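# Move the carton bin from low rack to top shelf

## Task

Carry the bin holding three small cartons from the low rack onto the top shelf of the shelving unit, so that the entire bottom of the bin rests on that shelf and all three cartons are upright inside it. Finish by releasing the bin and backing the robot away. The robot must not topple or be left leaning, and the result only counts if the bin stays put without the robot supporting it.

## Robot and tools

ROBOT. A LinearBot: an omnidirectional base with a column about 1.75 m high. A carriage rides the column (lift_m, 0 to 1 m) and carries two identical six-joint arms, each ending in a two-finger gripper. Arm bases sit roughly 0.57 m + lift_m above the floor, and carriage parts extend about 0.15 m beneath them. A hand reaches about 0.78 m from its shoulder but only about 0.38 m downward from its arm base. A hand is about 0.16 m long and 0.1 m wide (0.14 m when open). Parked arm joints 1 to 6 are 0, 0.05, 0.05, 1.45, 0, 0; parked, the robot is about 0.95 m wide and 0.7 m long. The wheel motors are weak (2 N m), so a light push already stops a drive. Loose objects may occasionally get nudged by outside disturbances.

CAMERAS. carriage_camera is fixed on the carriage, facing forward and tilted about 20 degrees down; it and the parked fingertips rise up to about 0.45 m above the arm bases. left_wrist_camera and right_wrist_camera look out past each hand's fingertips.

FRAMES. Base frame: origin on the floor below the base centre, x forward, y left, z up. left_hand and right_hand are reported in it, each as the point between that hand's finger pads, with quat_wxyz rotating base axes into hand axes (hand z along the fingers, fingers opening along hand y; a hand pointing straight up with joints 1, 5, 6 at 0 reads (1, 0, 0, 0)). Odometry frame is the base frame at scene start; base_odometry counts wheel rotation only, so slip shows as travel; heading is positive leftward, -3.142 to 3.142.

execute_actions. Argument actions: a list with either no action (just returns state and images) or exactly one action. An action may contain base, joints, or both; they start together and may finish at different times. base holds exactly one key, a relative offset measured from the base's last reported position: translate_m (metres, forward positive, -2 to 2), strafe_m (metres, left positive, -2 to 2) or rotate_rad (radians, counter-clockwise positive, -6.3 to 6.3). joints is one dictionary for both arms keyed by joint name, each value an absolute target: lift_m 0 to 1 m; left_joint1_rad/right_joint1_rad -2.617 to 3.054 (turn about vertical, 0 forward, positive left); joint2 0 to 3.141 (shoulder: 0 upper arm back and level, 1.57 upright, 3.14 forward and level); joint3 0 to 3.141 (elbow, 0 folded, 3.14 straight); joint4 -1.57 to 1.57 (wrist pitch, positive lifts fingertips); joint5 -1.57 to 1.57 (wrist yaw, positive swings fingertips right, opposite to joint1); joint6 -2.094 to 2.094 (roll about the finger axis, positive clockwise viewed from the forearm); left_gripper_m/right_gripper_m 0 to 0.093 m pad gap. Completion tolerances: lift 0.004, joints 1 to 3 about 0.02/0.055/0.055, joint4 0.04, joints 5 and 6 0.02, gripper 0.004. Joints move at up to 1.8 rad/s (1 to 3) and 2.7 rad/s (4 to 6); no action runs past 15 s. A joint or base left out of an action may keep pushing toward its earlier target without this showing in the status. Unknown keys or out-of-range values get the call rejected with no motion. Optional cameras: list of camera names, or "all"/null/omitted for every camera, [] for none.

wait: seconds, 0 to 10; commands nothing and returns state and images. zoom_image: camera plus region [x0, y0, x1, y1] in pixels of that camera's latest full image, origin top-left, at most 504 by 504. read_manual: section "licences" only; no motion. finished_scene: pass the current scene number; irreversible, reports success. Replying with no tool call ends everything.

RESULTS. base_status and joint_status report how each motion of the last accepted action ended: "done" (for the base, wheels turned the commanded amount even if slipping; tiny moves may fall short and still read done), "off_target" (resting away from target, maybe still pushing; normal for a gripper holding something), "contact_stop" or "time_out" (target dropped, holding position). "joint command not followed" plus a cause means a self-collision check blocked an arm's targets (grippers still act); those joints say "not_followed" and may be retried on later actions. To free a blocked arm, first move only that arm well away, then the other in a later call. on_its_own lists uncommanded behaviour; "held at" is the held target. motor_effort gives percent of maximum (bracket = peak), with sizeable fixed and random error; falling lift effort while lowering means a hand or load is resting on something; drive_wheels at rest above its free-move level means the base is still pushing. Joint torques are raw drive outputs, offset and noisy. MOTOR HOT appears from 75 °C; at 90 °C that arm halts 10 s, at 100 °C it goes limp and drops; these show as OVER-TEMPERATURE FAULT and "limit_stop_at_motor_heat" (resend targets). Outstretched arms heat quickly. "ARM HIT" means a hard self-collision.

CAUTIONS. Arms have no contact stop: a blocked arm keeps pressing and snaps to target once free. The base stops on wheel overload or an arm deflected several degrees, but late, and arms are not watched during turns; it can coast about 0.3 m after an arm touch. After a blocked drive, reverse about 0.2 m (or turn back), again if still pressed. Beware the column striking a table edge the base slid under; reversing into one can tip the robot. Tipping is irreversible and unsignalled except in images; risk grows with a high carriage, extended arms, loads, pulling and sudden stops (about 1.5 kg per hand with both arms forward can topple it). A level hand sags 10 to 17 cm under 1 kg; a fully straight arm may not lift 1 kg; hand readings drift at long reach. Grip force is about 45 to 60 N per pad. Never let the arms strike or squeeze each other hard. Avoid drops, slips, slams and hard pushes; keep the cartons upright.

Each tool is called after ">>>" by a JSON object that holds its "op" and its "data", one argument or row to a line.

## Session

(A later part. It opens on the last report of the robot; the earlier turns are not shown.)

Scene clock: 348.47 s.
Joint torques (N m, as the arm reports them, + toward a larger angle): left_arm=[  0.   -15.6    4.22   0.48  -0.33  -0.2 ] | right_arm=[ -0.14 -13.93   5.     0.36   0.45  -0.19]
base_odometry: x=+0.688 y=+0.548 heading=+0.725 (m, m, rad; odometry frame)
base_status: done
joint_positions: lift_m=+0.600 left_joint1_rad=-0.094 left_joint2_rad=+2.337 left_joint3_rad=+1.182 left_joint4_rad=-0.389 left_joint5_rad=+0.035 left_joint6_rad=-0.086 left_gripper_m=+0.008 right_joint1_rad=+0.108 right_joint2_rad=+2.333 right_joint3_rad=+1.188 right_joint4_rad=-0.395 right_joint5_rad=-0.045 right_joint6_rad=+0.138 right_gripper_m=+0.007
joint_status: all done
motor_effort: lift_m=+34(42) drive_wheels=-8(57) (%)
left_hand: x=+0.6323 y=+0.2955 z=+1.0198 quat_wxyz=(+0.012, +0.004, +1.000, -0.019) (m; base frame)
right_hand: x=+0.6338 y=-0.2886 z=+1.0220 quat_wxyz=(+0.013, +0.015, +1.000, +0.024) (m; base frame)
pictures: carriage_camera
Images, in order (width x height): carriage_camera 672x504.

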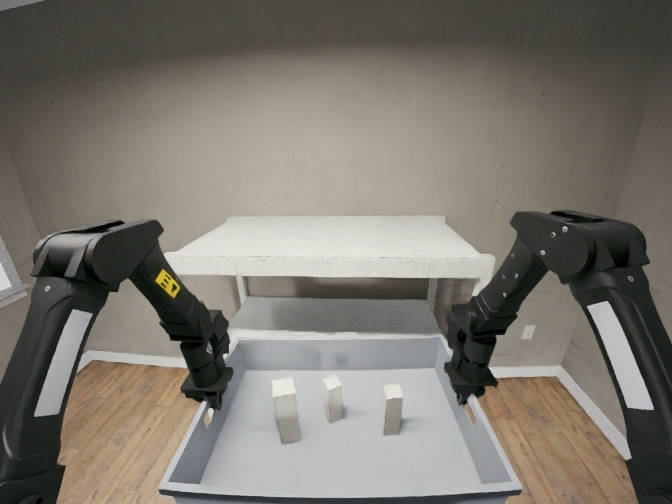

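>>> {"op": "execute_actions", "data": {
  "actions": [
    {"base": {"translate_m": 0.15}, "joints": {"lift_m": 0.99}}
  ]
}}

Scene clock: 360.00 s.
Joint torques (N m, as the arm reports them, + toward a larger angle): left_arm=[  0.   -15.68   4.22   0.47  -0.32  -0.18] | right_arm=[ -0.12 -14.06   5.19   0.4    0.42  -0.23]
base_odometry: x=+0.800 y=+0.648 heading=+0.725 (m, m, rad; odometry frame)
base_status: done
joint_positions: lift_m=+0.990 left_joint1_rad=-0.094 left_joint2_rad=+2.337 left_joint3_rad=+1.182 left_joint4_rad=-0.388 left_joint5_rad=+0.035 left_joint6_rad=-0.086 left_gripper_m=+0.008 right_joint1_rad=+0.108 right_joint2_rad=+2.332 right_joint3_rad=+1.188 right_joint4_rad=-0.395 right_joint5_rad=-0.044 right_joint6_rad=+0.138 right_gripper_m=+0.007
joint_status: all done
motor_effort: lift_m=+34(41) drive_wheels=-8(46) (%)
left_hand: x=+0.6324 y=+0.2955 z=+1.4095 quat_wxyz=(+0.012, +0.004, +1.000, -0.019) (m; base frame)
right_hand: x=+0.6340 y=-0.2886 z=+1.4123 quat_wxyz=(+0.013, +0.014, +1.000, +0.024) (m; base frame)
pictures: carriage_camera, left_wrist_camera, right_wrist_camera
Images, in order (width x height): carriage_camera 672x504, left_wrist_camera 672x504, right_wrist_camera 672x504.

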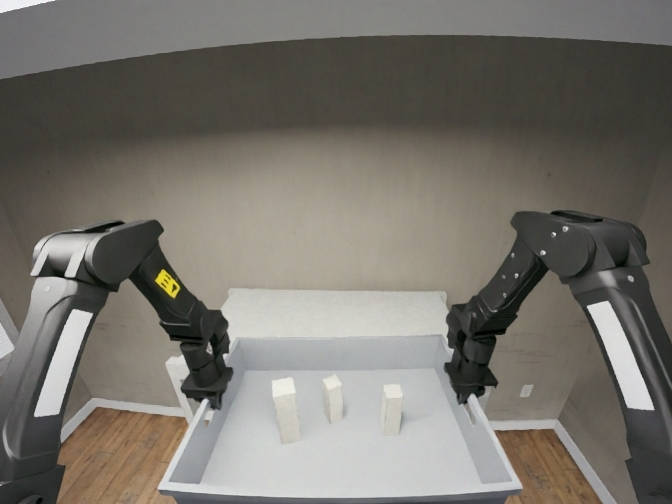

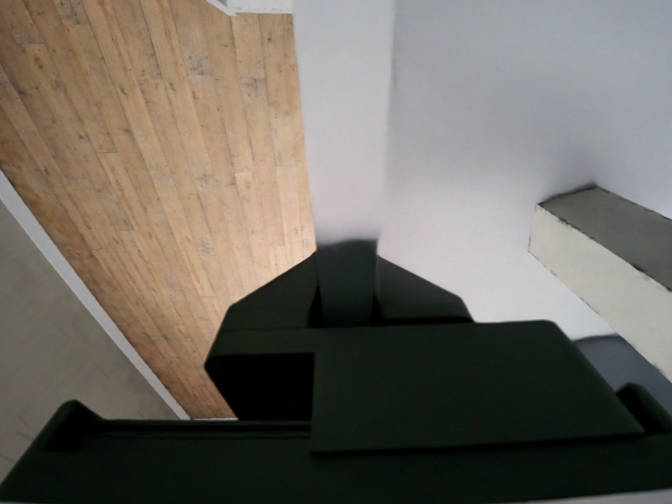

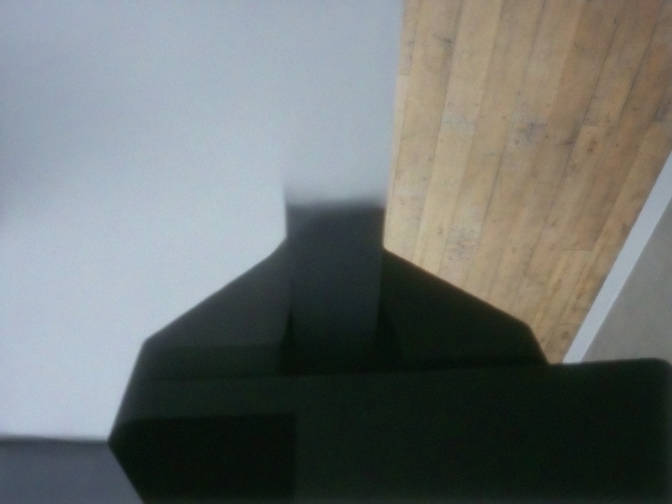

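>>> {"op": "execute_actions", "data": {
  "actions": [
    {"base": {"translate_m": 0.42}, "joints": {"lift_m": 1.0}}
  ]
}}

Scene clock: 373.60 s.
Joint torques (N m, as the arm reports them, + toward a larger angle): left_arm=[  0.04 -15.64   4.16   0.48  -0.33  -0.2 ] | right_arm=[ -0.2  -13.89   4.92   0.38   0.5   -0.18]
base_odometry: x=+1.115 y=+0.926 heading=+0.724 (m, m, rad; odometry frame)
base_status: done
joint_positions: lift_m=+1.000 left_joint1_rad=-0.094 left_joint2_rad=+2.337 left_joint3_rad=+1.182 left_joint4_rad=-0.386 left_joint5_rad=+0.036 left_joint6_rad=-0.086 left_gripper_m=+0.008 right_joint1_rad=+0.108 right_joint2_rad=+2.332 right_joint3_rad=+1.188 right_joint4_rad=-0.394 right_joint5_rad=-0.044 right_joint6_rad=+0.138 right_gripper_m=+0.007
joint_status: all done
motor_effort: lift_m=+34(41) drive_wheels=-7(46) (%)
left_hand: x=+0.6329 y=+0.2954 z=+1.4195 quat_wxyz=(+0.013, +0.005, +1.000, -0.019) (m; base frame)
right_hand: x=+0.6344 y=-0.2886 z=+1.4226 quat_wxyz=(+0.014, +0.014, +1.000, +0.024) (m; base frame)
pictures: carriage_camera, left_wrist_camera, right_wrist_camera
Images, in order (width x height): carriage_camera 672x504, left_wrist_camera 672x504, right_wrist_camera 672x504.

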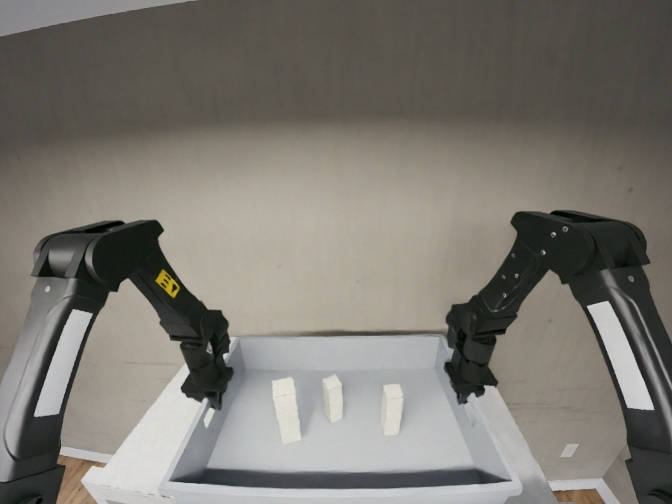

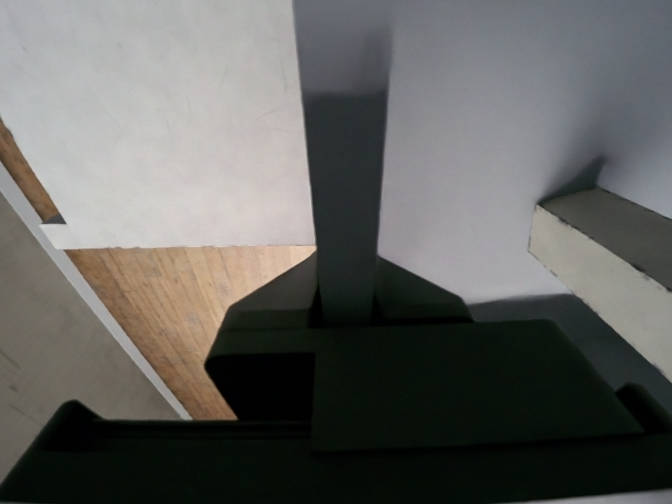

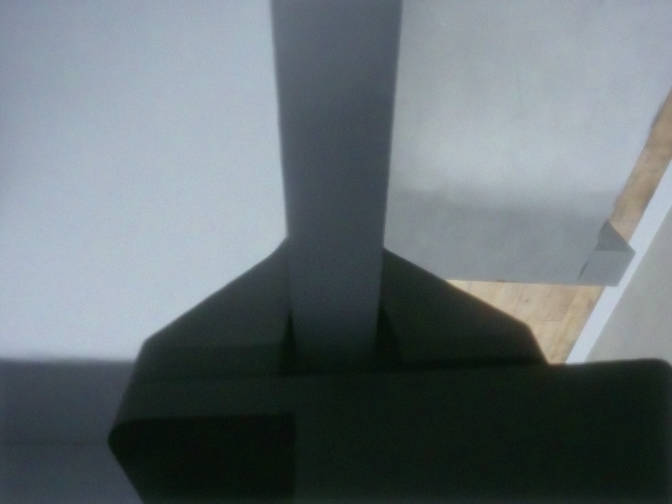

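>>> {"op": "execute_actions", "data": {
  "actions": [
    {"base": {"translate_m": 0.15}}
  ],
  "cameras": []
}}

>>> {"op": "execute_actions", "data": {
  "actions": [
    {"joints": {"lift_m": 0.96}}
  ]
}}

Scene clock: 381.73 s.
Joint torques (N m, as the arm reports them, + toward a larger angle): left_arm=[  0.06 -15.68   4.24   0.46  -0.34  -0.19] | right_arm=[ -0.07 -13.9    5.16   0.35   0.44  -0.18]
base_odometry: x=+1.228 y=+1.025 heading=+0.723 (m, m, rad; odometry frame)
base_status: done
joint_positions: lift_m=+1.000 left_joint1_rad=-0.094 left_joint2_rad=+2.337 left_joint3_rad=+1.182 left_joint4_rad=-0.385 left_joint5_rad=+0.036 left_joint6_rad=-0.086 left_gripper_m=+0.008 right_joint1_rad=+0.108 right_joint2_rad=+2.332 right_joint3_rad=+1.188 right_joint4_rad=-0.393 right_joint5_rad=-0.044 right_joint6_rad=+0.138 right_gripper_m=+0.007
joint_status: not commanded
motor_effort: lift_m=+34(35) drive_wheels=-8(48) (%)
left_hand: x=+0.6331 y=+0.2953 z=+1.4195 quat_wxyz=(+0.013, +0.005, +1.000, -0.019) (m; base frame)
right_hand: x=+0.6346 y=-0.2886 z=+1.4226 quat_wxyz=(+0.014, +0.014, +1.000, +0.024) (m; base frame)
pictures: none
No camera images: the call's "cameras" was empty. Leave "cameras" out to get every camera's image.

Scene clock: 382.43 s.
Joint torques (N m, as the arm reports them, + toward a larger angle): left_arm=[  0.01 -16.53   4.24   0.41  -0.33  -0.2 ] | right_arm=[ -0.13 -14.87   4.85   0.32   0.48  -0.2 ]
base_odometry: x=+1.228 y=+1.025 heading=+0.723 (m, m, rad; odometry frame)
base_status: not commanded
joint_positions: lift_m=+0.960 left_joint1_rad=-0.094 left_joint2_rad=+2.347 left_joint3_rad=+1.182 left_joint4_rad=-0.385 left_joint5_rad=+0.036 left_joint6_rad=-0.086 left_gripper_m=+0.008 right_joint1_rad=+0.108 right_joint2_rad=+2.341 right_joint3_rad=+1.188 right_joint4_rad=-0.394 right_joint5_rad=-0.045 right_joint6_rad=+0.138 right_gripper_m=+0.007
joint_status: all done
motor_effort: lift_m=+35(37) drive_wheels=-5(9) (%)
left_hand: x=+0.6304 y=+0.2955 z=+1.3761 quat_wxyz=(+0.008, +0.004, +1.000, -0.019) (m; base frame)
right_hand: x=+0.6320 y=-0.2887 z=+1.3793 quat_wxyz=(+0.009, +0.014, +1.000, +0.024) (m; base frame)
pictures: carriage_camera, left_wrist_camera, right_wrist_camera
Images, in order (width x height): carriage_camera 672x504, left_wrist_camera 672x504, right_wrist_camera 672x504.

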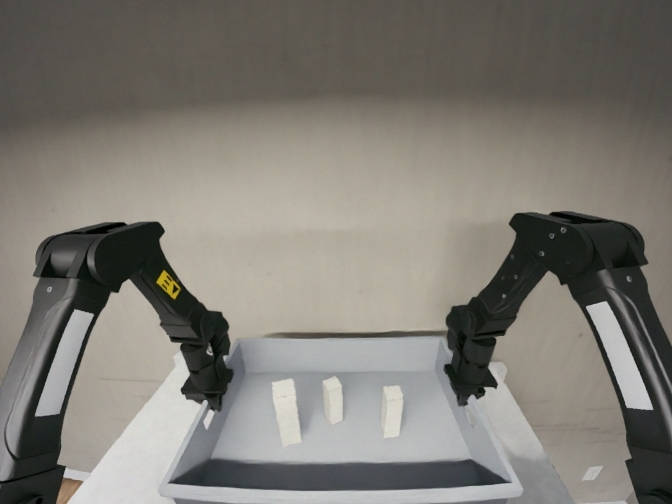

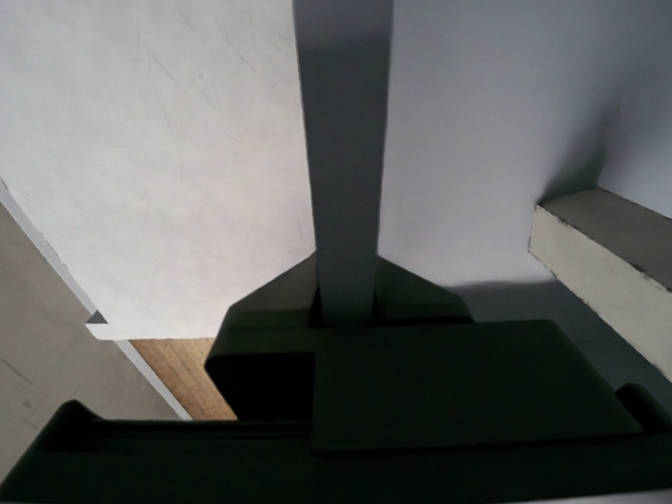

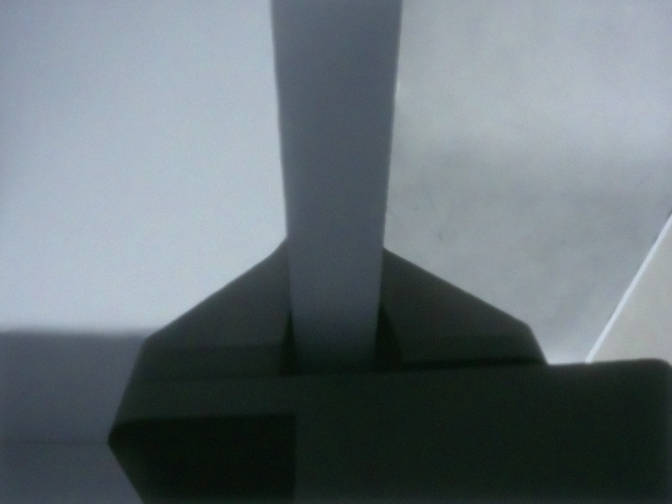

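>>> {"op": "execute_actions", "data": {
  "actions": [
    {"joints": {"lift_m": 0.935}}
  ],
  "cameras": ["left_wrist_camera"]
}}

Scene clock: 393.70 s.
Joint torques (N m, as the arm reports them, + toward a larger angle): left_arm=[  0.06 -16.42   4.22   0.43  -0.33  -0.19] | right_arm=[  0.11 -14.83   4.91   0.42   0.49  -0.16]
base_odometry: x=+1.228 y=+1.025 heading=+0.723 (m, m, rad; odometry frame)
base_status: not commanded
joint_positions: lift_m=+0.935 left_joint1_rad=-0.094 left_joint2_rad=+2.347 left_joint3_rad=+1.182 left_joint4_rad=-0.386 left_joint5_rad=+0.036 left_joint6_rad=-0.086 left_gripper_m=+0.008 right_joint1_rad=+0.108 right_joint2_rad=+2.340 right_joint3_rad=+1.188 right_joint4_rad=-0.394 right_joint5_rad=-0.044 right_joint6_rad=+0.138 right_gripper_m=+0.007
joint_status: all done
motor_effort: lift_m=+35(39) drive_wheels=-6(6) (%)
left_hand: x=+0.6303 y=+0.2955 z=+1.3511 quat_wxyz=(+0.008, +0.004, +1.000, -0.019) (m; base frame)
right_hand: x=+0.6321 y=-0.2887 z=+1.3545 quat_wxyz=(+0.009, +0.014, +1.000, +0.023) (m; base frame)
pictures: left_wrist_camera
Images, in order (width x height): left_wrist_camera 672x504.

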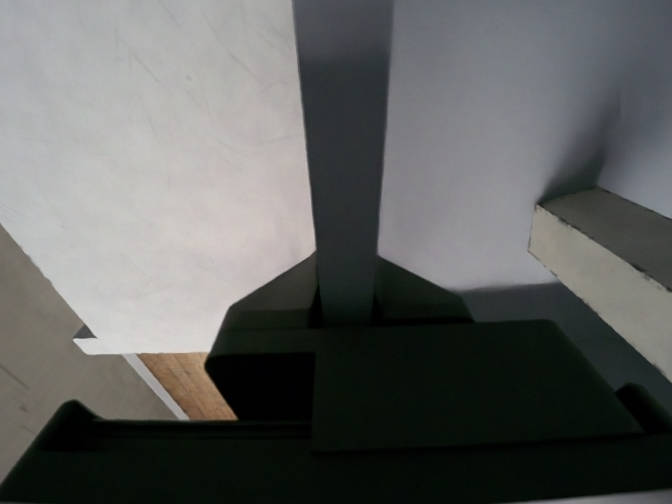

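>>> {"op": "execute_actions", "data": {
  "actions": [
    {"joints": {"lift_m": 0.915}}
  ],
  "cameras": []
}}

>>> {"op": "execute_actions", "data": {
  "actions": [
    {"joints": {"lift_m": 0.9}}
  ],
  "cameras": ["left_wrist_camera"]
}}

Scene clock: 399.83 s.
Joint torques (N m, as the arm reports them, + toward a larger angle): left_arm=[  0.07 -16.34   4.24   0.41  -0.35  -0.19] | right_arm=[ -0.22 -14.59   5.12   0.29   0.47  -0.18]
base_odometry: x=+1.228 y=+1.025 heading=+0.723 (m, m, rad; odometry frame)
base_status: not commanded
joint_positions: lift_m=+0.915 left_joint1_rad=-0.094 left_joint2_rad=+2.346 left_joint3_rad=+1.182 left_joint4_rad=-0.387 left_joint5_rad=+0.036 left_joint6_rad=-0.086 left_gripper_m=+0.008 right_joint1_rad=+0.108 right_joint2_rad=+2.339 right_joint3_rad=+1.188 right_joint4_rad=-0.396 right_joint5_rad=-0.044 right_joint6_rad=+0.138 right_gripper_m=+0.007
joint_status: all done
motor_effort: lift_m=+35(38) drive_wheels=+7(6) (%)
left_hand: x=+0.6304 y=+0.2955 z=+1.3316 quat_wxyz=(+0.008, +0.004, +1.000, -0.019) (m; base frame)
right_hand: x=+0.6321 y=-0.2887 z=+1.3349 quat_wxyz=(+0.009, +0.014, +1.000, +0.023) (m; base frame)
pictures: none
No camera images: the call's "cameras" was empty. Leave "cameras" out to get every camera's image.

Scene clock: 400.60 s.
Joint torques (N m, as the arm reports them, + toward a larger angle): left_arm=[  0.03 -16.46   4.26   0.42  -0.34  -0.18] | right_arm=[ -0.1  -14.67   4.9    0.34   0.48  -0.25]
base_odometry: x=+1.228 y=+1.025 heading=+0.723 (m, m, rad; odometry frame)
base_status: not commanded
joint_positions: lift_m=+0.900 left_joint1_rad=-0.094 left_joint2_rad=+2.346 left_joint3_rad=+1.182 left_joint4_rad=-0.386 left_joint5_rad=+0.036 left_joint6_rad=-0.086 left_gripper_m=+0.008 right_joint1_rad=+0.108 right_joint2_rad=+2.340 right_joint3_rad=+1.188 right_joint4_rad=-0.394 right_joint5_rad=-0.044 right_joint6_rad=+0.138 right_gripper_m=+0.007
joint_status: all done
motor_effort: lift_m=+35(38) drive_wheels=-5(10) (%)
left_hand: x=+0.6307 y=+0.2955 z=+1.3166 quat_wxyz=(+0.009, +0.004, +1.000, -0.019) (m; base frame)
right_hand: x=+0.6323 y=-0.2887 z=+1.3197 quat_wxyz=(+0.010, +0.014, +1.000, +0.023) (m; base frame)
pictures: left_wrist_camera
Images, in order (width x height): left_wrist_camera 672x504.

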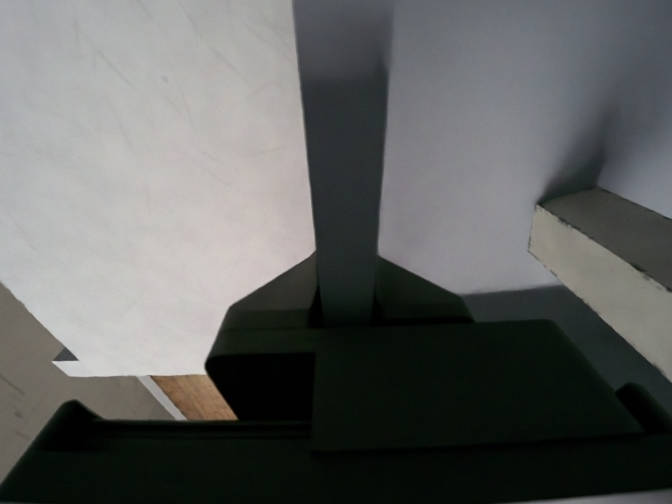

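>>> {"op": "execute_actions", "data": {
  "actions": [
    {"joints": {"lift_m": 0.885}}
  ],
  "cameras": []
}}

>>> {"op": "execute_actions", "data": {
  "actions": [
    {"joints": {"lift_m": 0.87}}
  ],
  "cameras": ["left_wrist_camera"]
}}

Scene clock: 405.33 s.
Joint torques (N m, as the arm reports them, + toward a larger angle): left_arm=[  0.08 -16.38   4.17   0.42  -0.34  -0.2 ] | right_arm=[ -0.25 -14.42   4.83   0.44   0.45  -0.2 ]
base_odometry: x=+1.228 y=+1.025 heading=+0.723 (m, m, rad; odometry frame)
base_status: not commanded
joint_positions: lift_m=+0.885 left_joint1_rad=-0.094 left_joint2_rad=+2.346 left_joint3_rad=+1.182 left_joint4_rad=-0.386 left_joint5_rad=+0.036 left_joint6_rad=-0.086 left_gripper_m=+0.008 right_joint1_rad=+0.108 right_joint2_rad=+2.340 right_joint3_rad=+1.188 right_joint4_rad=-0.394 right_joint5_rad=-0.044 right_joint6_rad=+0.138 right_gripper_m=+0.007
joint_status: all done
motor_effort: lift_m=+35(38) drive_wheels=-5(7) (%)
left_hand: x=+0.6306 y=+0.2955 z=+1.3015 quat_wxyz=(+0.009, +0.004, +1.000, -0.019) (m; base frame)
right_hand: x=+0.6323 y=-0.2887 z=+1.3047 quat_wxyz=(+0.010, +0.014, +1.000, +0.023) (m; base frame)
pictures: none
No camera images: the call's "cameras" was empty. Leave "cameras" out to get every camera's image.

Scene clock: 405.87 s.
Joint torques (N m, as the arm reports them, + toward a larger angle): left_arm=[  0.06 -15.55   4.32   0.51  -0.33  -0.19] | right_arm=[ -0.27 -14.1    4.98   0.41   0.49  -0.18]
base_odometry: x=+1.228 y=+1.025 heading=+0.723 (m, m, rad; odometry frame)
base_status: not commanded
joint_positions: lift_m=+0.870 left_joint1_rad=-0.094 left_joint2_rad=+2.336 left_joint3_rad=+1.182 left_joint4_rad=-0.394 left_joint5_rad=+0.034 left_joint6_rad=-0.086 left_gripper_m=+0.008 right_joint1_rad=+0.108 right_joint2_rad=+2.334 right_joint3_rad=+1.188 right_joint4_rad=-0.396 right_joint5_rad=-0.047 right_joint6_rad=+0.138 right_gripper_m=+0.007
joint_status: all done
motor_effort: lift_m=+33(36) drive_wheels=-8(10) (%)
left_hand: x=+0.6313 y=+0.2958 z=+1.2901 quat_wxyz=(+0.010, +0.004, +1.000, -0.018) (m; base frame)
right_hand: x=+0.6332 y=-0.2882 z=+1.2917 quat_wxyz=(+0.011, +0.014, +1.000, +0.025) (m; base frame)
pictures: left_wrist_camera
Images, in order (width x height): left_wrist_camera 672x504.

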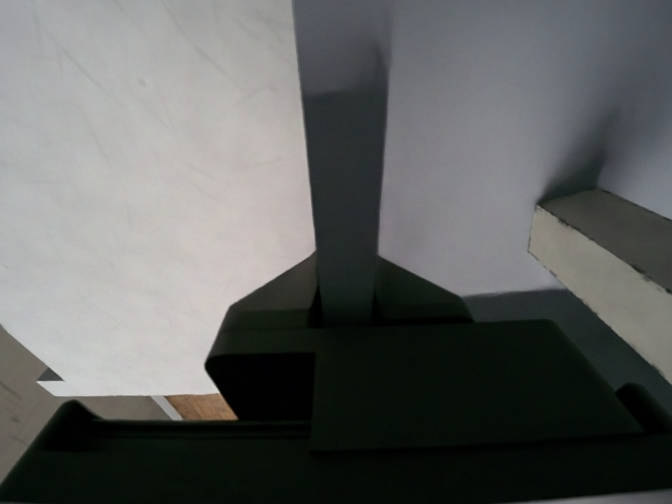

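>>> {"op": "execute_actions", "data": {
  "actions": [
    {"joints": {"lift_m": 0.862}}
  ],
  "cameras": []
}}

>>> {"op": "execute_actions", "data": {
  "actions": [
    {"joints": {"left_gripper_m": 0.07, "right_gripper_m": 0.07}}
  ]
}}

Scene clock: 410.20 s.
Joint torques (N m, as the arm reports them, + toward a larger angle): left_arm=[  0.   -13.67   4.32   0.75  -0.33  -0.2 ] | right_arm=[ -0.14 -12.46   5.02   0.64   0.47  -0.17]
base_odometry: x=+1.228 y=+1.025 heading=+0.723 (m, m, rad; odometry frame)
base_status: not commanded
joint_positions: lift_m=+0.862 left_joint1_rad=-0.094 left_joint2_rad=+2.316 left_joint3_rad=+1.182 left_joint4_rad=-0.415 left_joint5_rad=+0.034 left_joint6_rad=-0.086 left_gripper_m=+0.008 right_joint1_rad=+0.108 right_joint2_rad=+2.315 right_joint3_rad=+1.188 right_joint4_rad=-0.417 right_joint5_rad=-0.047 right_joint6_rad=+0.138 right_gripper_m=+0.007
joint_status: all done
motor_effort: lift_m=+31(31) drive_wheels=-5(7) (%)
left_hand: x=+0.6311 y=+0.2958 z=+1.2891 quat_wxyz=(+0.009, +0.004, +1.000, -0.018) (m; base frame)
right_hand: x=+0.6328 y=-0.2883 z=+1.2905 quat_wxyz=(+0.010, +0.014, +1.000, +0.025) (m; base frame)
pictures: none
No camera images: the call's "cameras" was empty. Leave "cameras" out to get every camera's image.

Scene clock: 410.87 s.
Joint torques (N m, as the arm reports them, + toward a larger angle): left_arm=[  0.02 -13.69   4.43   0.73  -0.1   -0.15] | right_arm=[ -0.14 -12.3    4.96   0.61   0.13  -0.06]
base_odometry: x=+1.228 y=+1.025 heading=+0.723 (m, m, rad; odometry frame)
base_status: not commanded
joint_positions: lift_m=+0.862 left_joint1_rad=-0.094 left_joint2_rad=+2.316 left_joint3_rad=+1.182 left_joint4_rad=-0.413 left_joint5_rad=+0.009 left_joint6_rad=-0.089 left_gripper_m=+0.070 right_joint1_rad=+0.108 right_joint2_rad=+2.315 right_joint3_rad=+1.188 right_joint4_rad=-0.416 right_joint5_rad=-0.008 right_joint6_rad=+0.123 right_gripper_m=+0.070
joint_status: all done
motor_effort: lift_m=+31(32) drive_wheels=-5(6) (%)
left_hand: x=+0.6321 y=+0.3000 z=+1.2889 quat_wxyz=(+0.012, +0.002, +1.000, -0.006) (m; base frame)
right_hand: x=+0.6338 y=-0.2949 z=+1.2902 quat_wxyz=(+0.013, +0.007, +1.000, +0.005) (m; base frame)
pictures: carriage_camera, left_wrist_camera, right_wrist_camera
Images, in order (width x height): carriage_camera 672x504, left_wrist_camera 672x504, right_wrist_camera 672x504.

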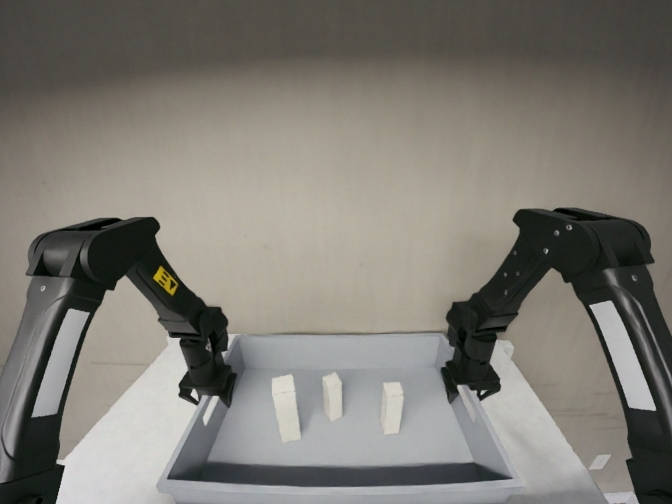

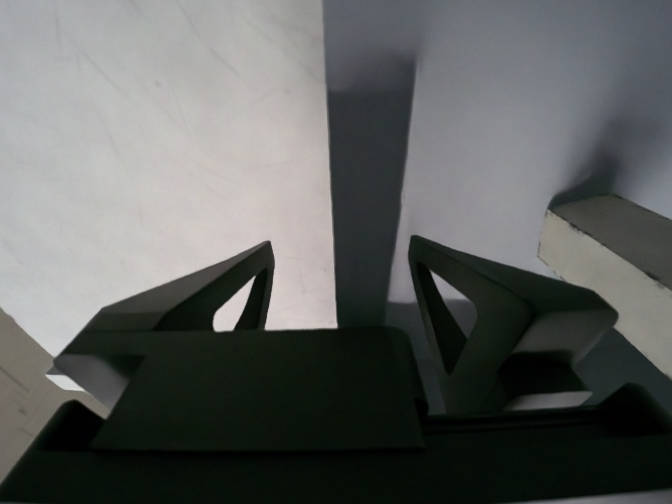

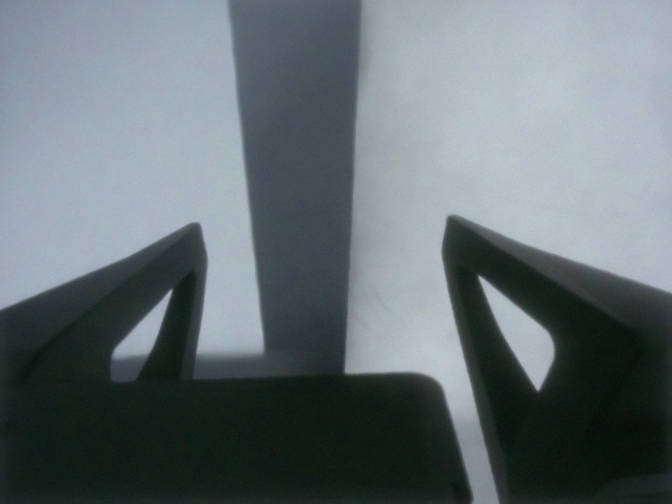

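>>> {"op": "execute_actions", "data": {
  "actions": [
    {"joints": {"lift_m": 0.97, "left_gripper_m": 0.093, "right_gripper_m": 0.093}}
  ],
  "cameras": []
}}

>>> {"op": "execute_actions", "data": {
  "actions": [
    {"base": {"translate_m": -0.6}, "joints": {"left_joint1_rad": 0.0, "left_joint2_rad": 0.05, "left_joint3_rad": 0.05, "left_joint4_rad": 1.45, "left_joint5_rad": 0.0, "left_joint6_rad": 0.0, "right_joint1_rad": 0.0, "right_joint2_rad": 0.05, "right_joint3_rad": 0.05, "right_joint4_rad": 1.45, "right_joint5_rad": 0.0, "right_joint6_rad": 0.0}}
  ],
  "cameras": ["carriage_camera"]
}}

Scene clock: 418.67 s.
Joint torques (N m, as the arm reports them, + toward a larger angle): left_arm=[  0.01 -13.49   4.43   0.67  -0.09  -0.15] | right_arm=[ -0.16 -12.38   5.25   0.56   0.07  -0.04]
base_odometry: x=+1.228 y=+1.025 heading=+0.723 (m, m, rad; odometry frame)
base_status: not commanded
joint_positions: lift_m=+0.970 left_joint1_rad=-0.094 left_joint2_rad=+2.313 left_joint3_rad=+1.182 left_joint4_rad=-0.407 left_joint5_rad=+0.008 left_joint6_rad=-0.090 left_gripper_m=+0.093 right_joint1_rad=+0.108 right_joint2_rad=+2.311 right_joint3_rad=+1.188 right_joint4_rad=-0.411 right_joint5_rad=-0.006 right_joint6_rad=+0.123 right_gripper_m=+0.093
joint_status: all done
motor_effort: lift_m=+31(38) drive_wheels=-5(8) (%)
left_hand: x=+0.6344 y=+0.2999 z=+1.3980 quat_wxyz=(+0.016, +0.002, +1.000, -0.006) (m; base frame)
right_hand: x=+0.6359 y=-0.2949 z=+1.3995 quat_wxyz=(+0.018, +0.007, +1.000, +0.005) (m; base frame)
pictures: none
No camera images: the call's "cameras" was empty. Leave "cameras" out to get every camera's image.

Scene clock: 422.20 s.
Joint torques (N m, as the arm reports them, + toward a larger angle): left_arm=[-0.95  4.6   4.28 -0.13 -0.04 -0.03] | right_arm=[ 0.67  3.86  4.86 -0.29  0.   -0.04]
base_odometry: x=+0.778 y=+0.628 heading=+0.723 (m, m, rad; odometry frame)
base_status: done
joint_positions: lift_m=+0.970 left_joint1_rad=+0.007 left_joint2_rad=+0.056 left_joint3_rad=+0.069 left_joint4_rad=+1.455 left_joint5_rad=+0.002 left_joint6_rad=-0.005 left_gripper_m=+0.093 right_joint1_rad=-0.009 right_joint2_rad=+0.060 right_joint3_rad=+0.072 right_joint4_rad=+1.457 right_joint5_rad=+0.000 right_joint6_rad=+0.006 right_gripper_m=+0.093
joint_status: all done
motor_effort: lift_m=+33(33) drive_wheels=-7(66) (%)
left_hand: x=+0.2968 y=+0.3354 z=+1.9677 quat_wxyz=(+0.999, +0.001, +0.051, +0.001) (m; base frame)
right_hand: x=+0.2966 y=-0.3359 z=+1.9687 quat_wxyz=(+0.999, +0.000, +0.051, -0.002) (m; base frame)
pictures: carriage_camera
Images, in order (width x height): carriage_camera 672x504.

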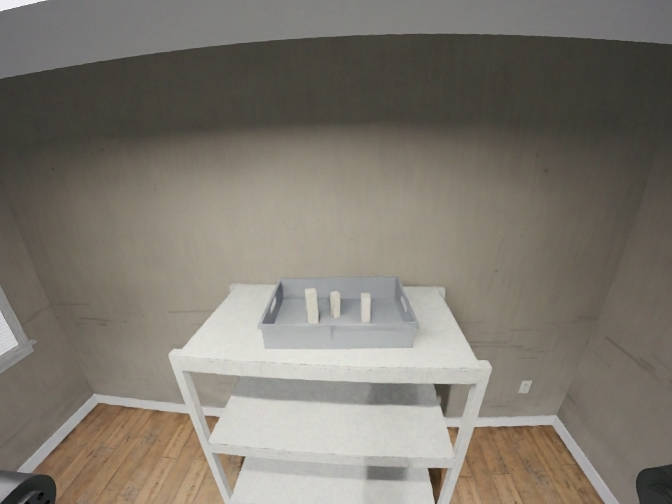

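>>> {"op": "zoom_image", "data": {
  "camera": "carriage_camera",
  "region": [160, 260, 500, 400]
}}

Region (160, 260, 500, 400) of carriage_camera's 672x504 image, scaled by 1.482, with more detail than that image has; it fills the top 208 rows of this view, and the rest is white.

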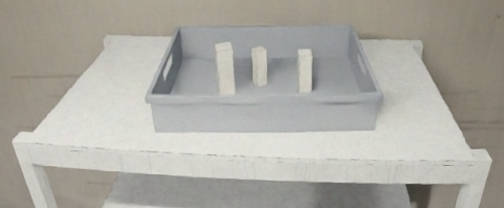

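The bin sits fully on the top shelf with all three cartons upright, and the robot has backed clear.

>>> {"op": "finished_scene", "data": {
  "scene": 1
}}

The scene is finished: the task was done.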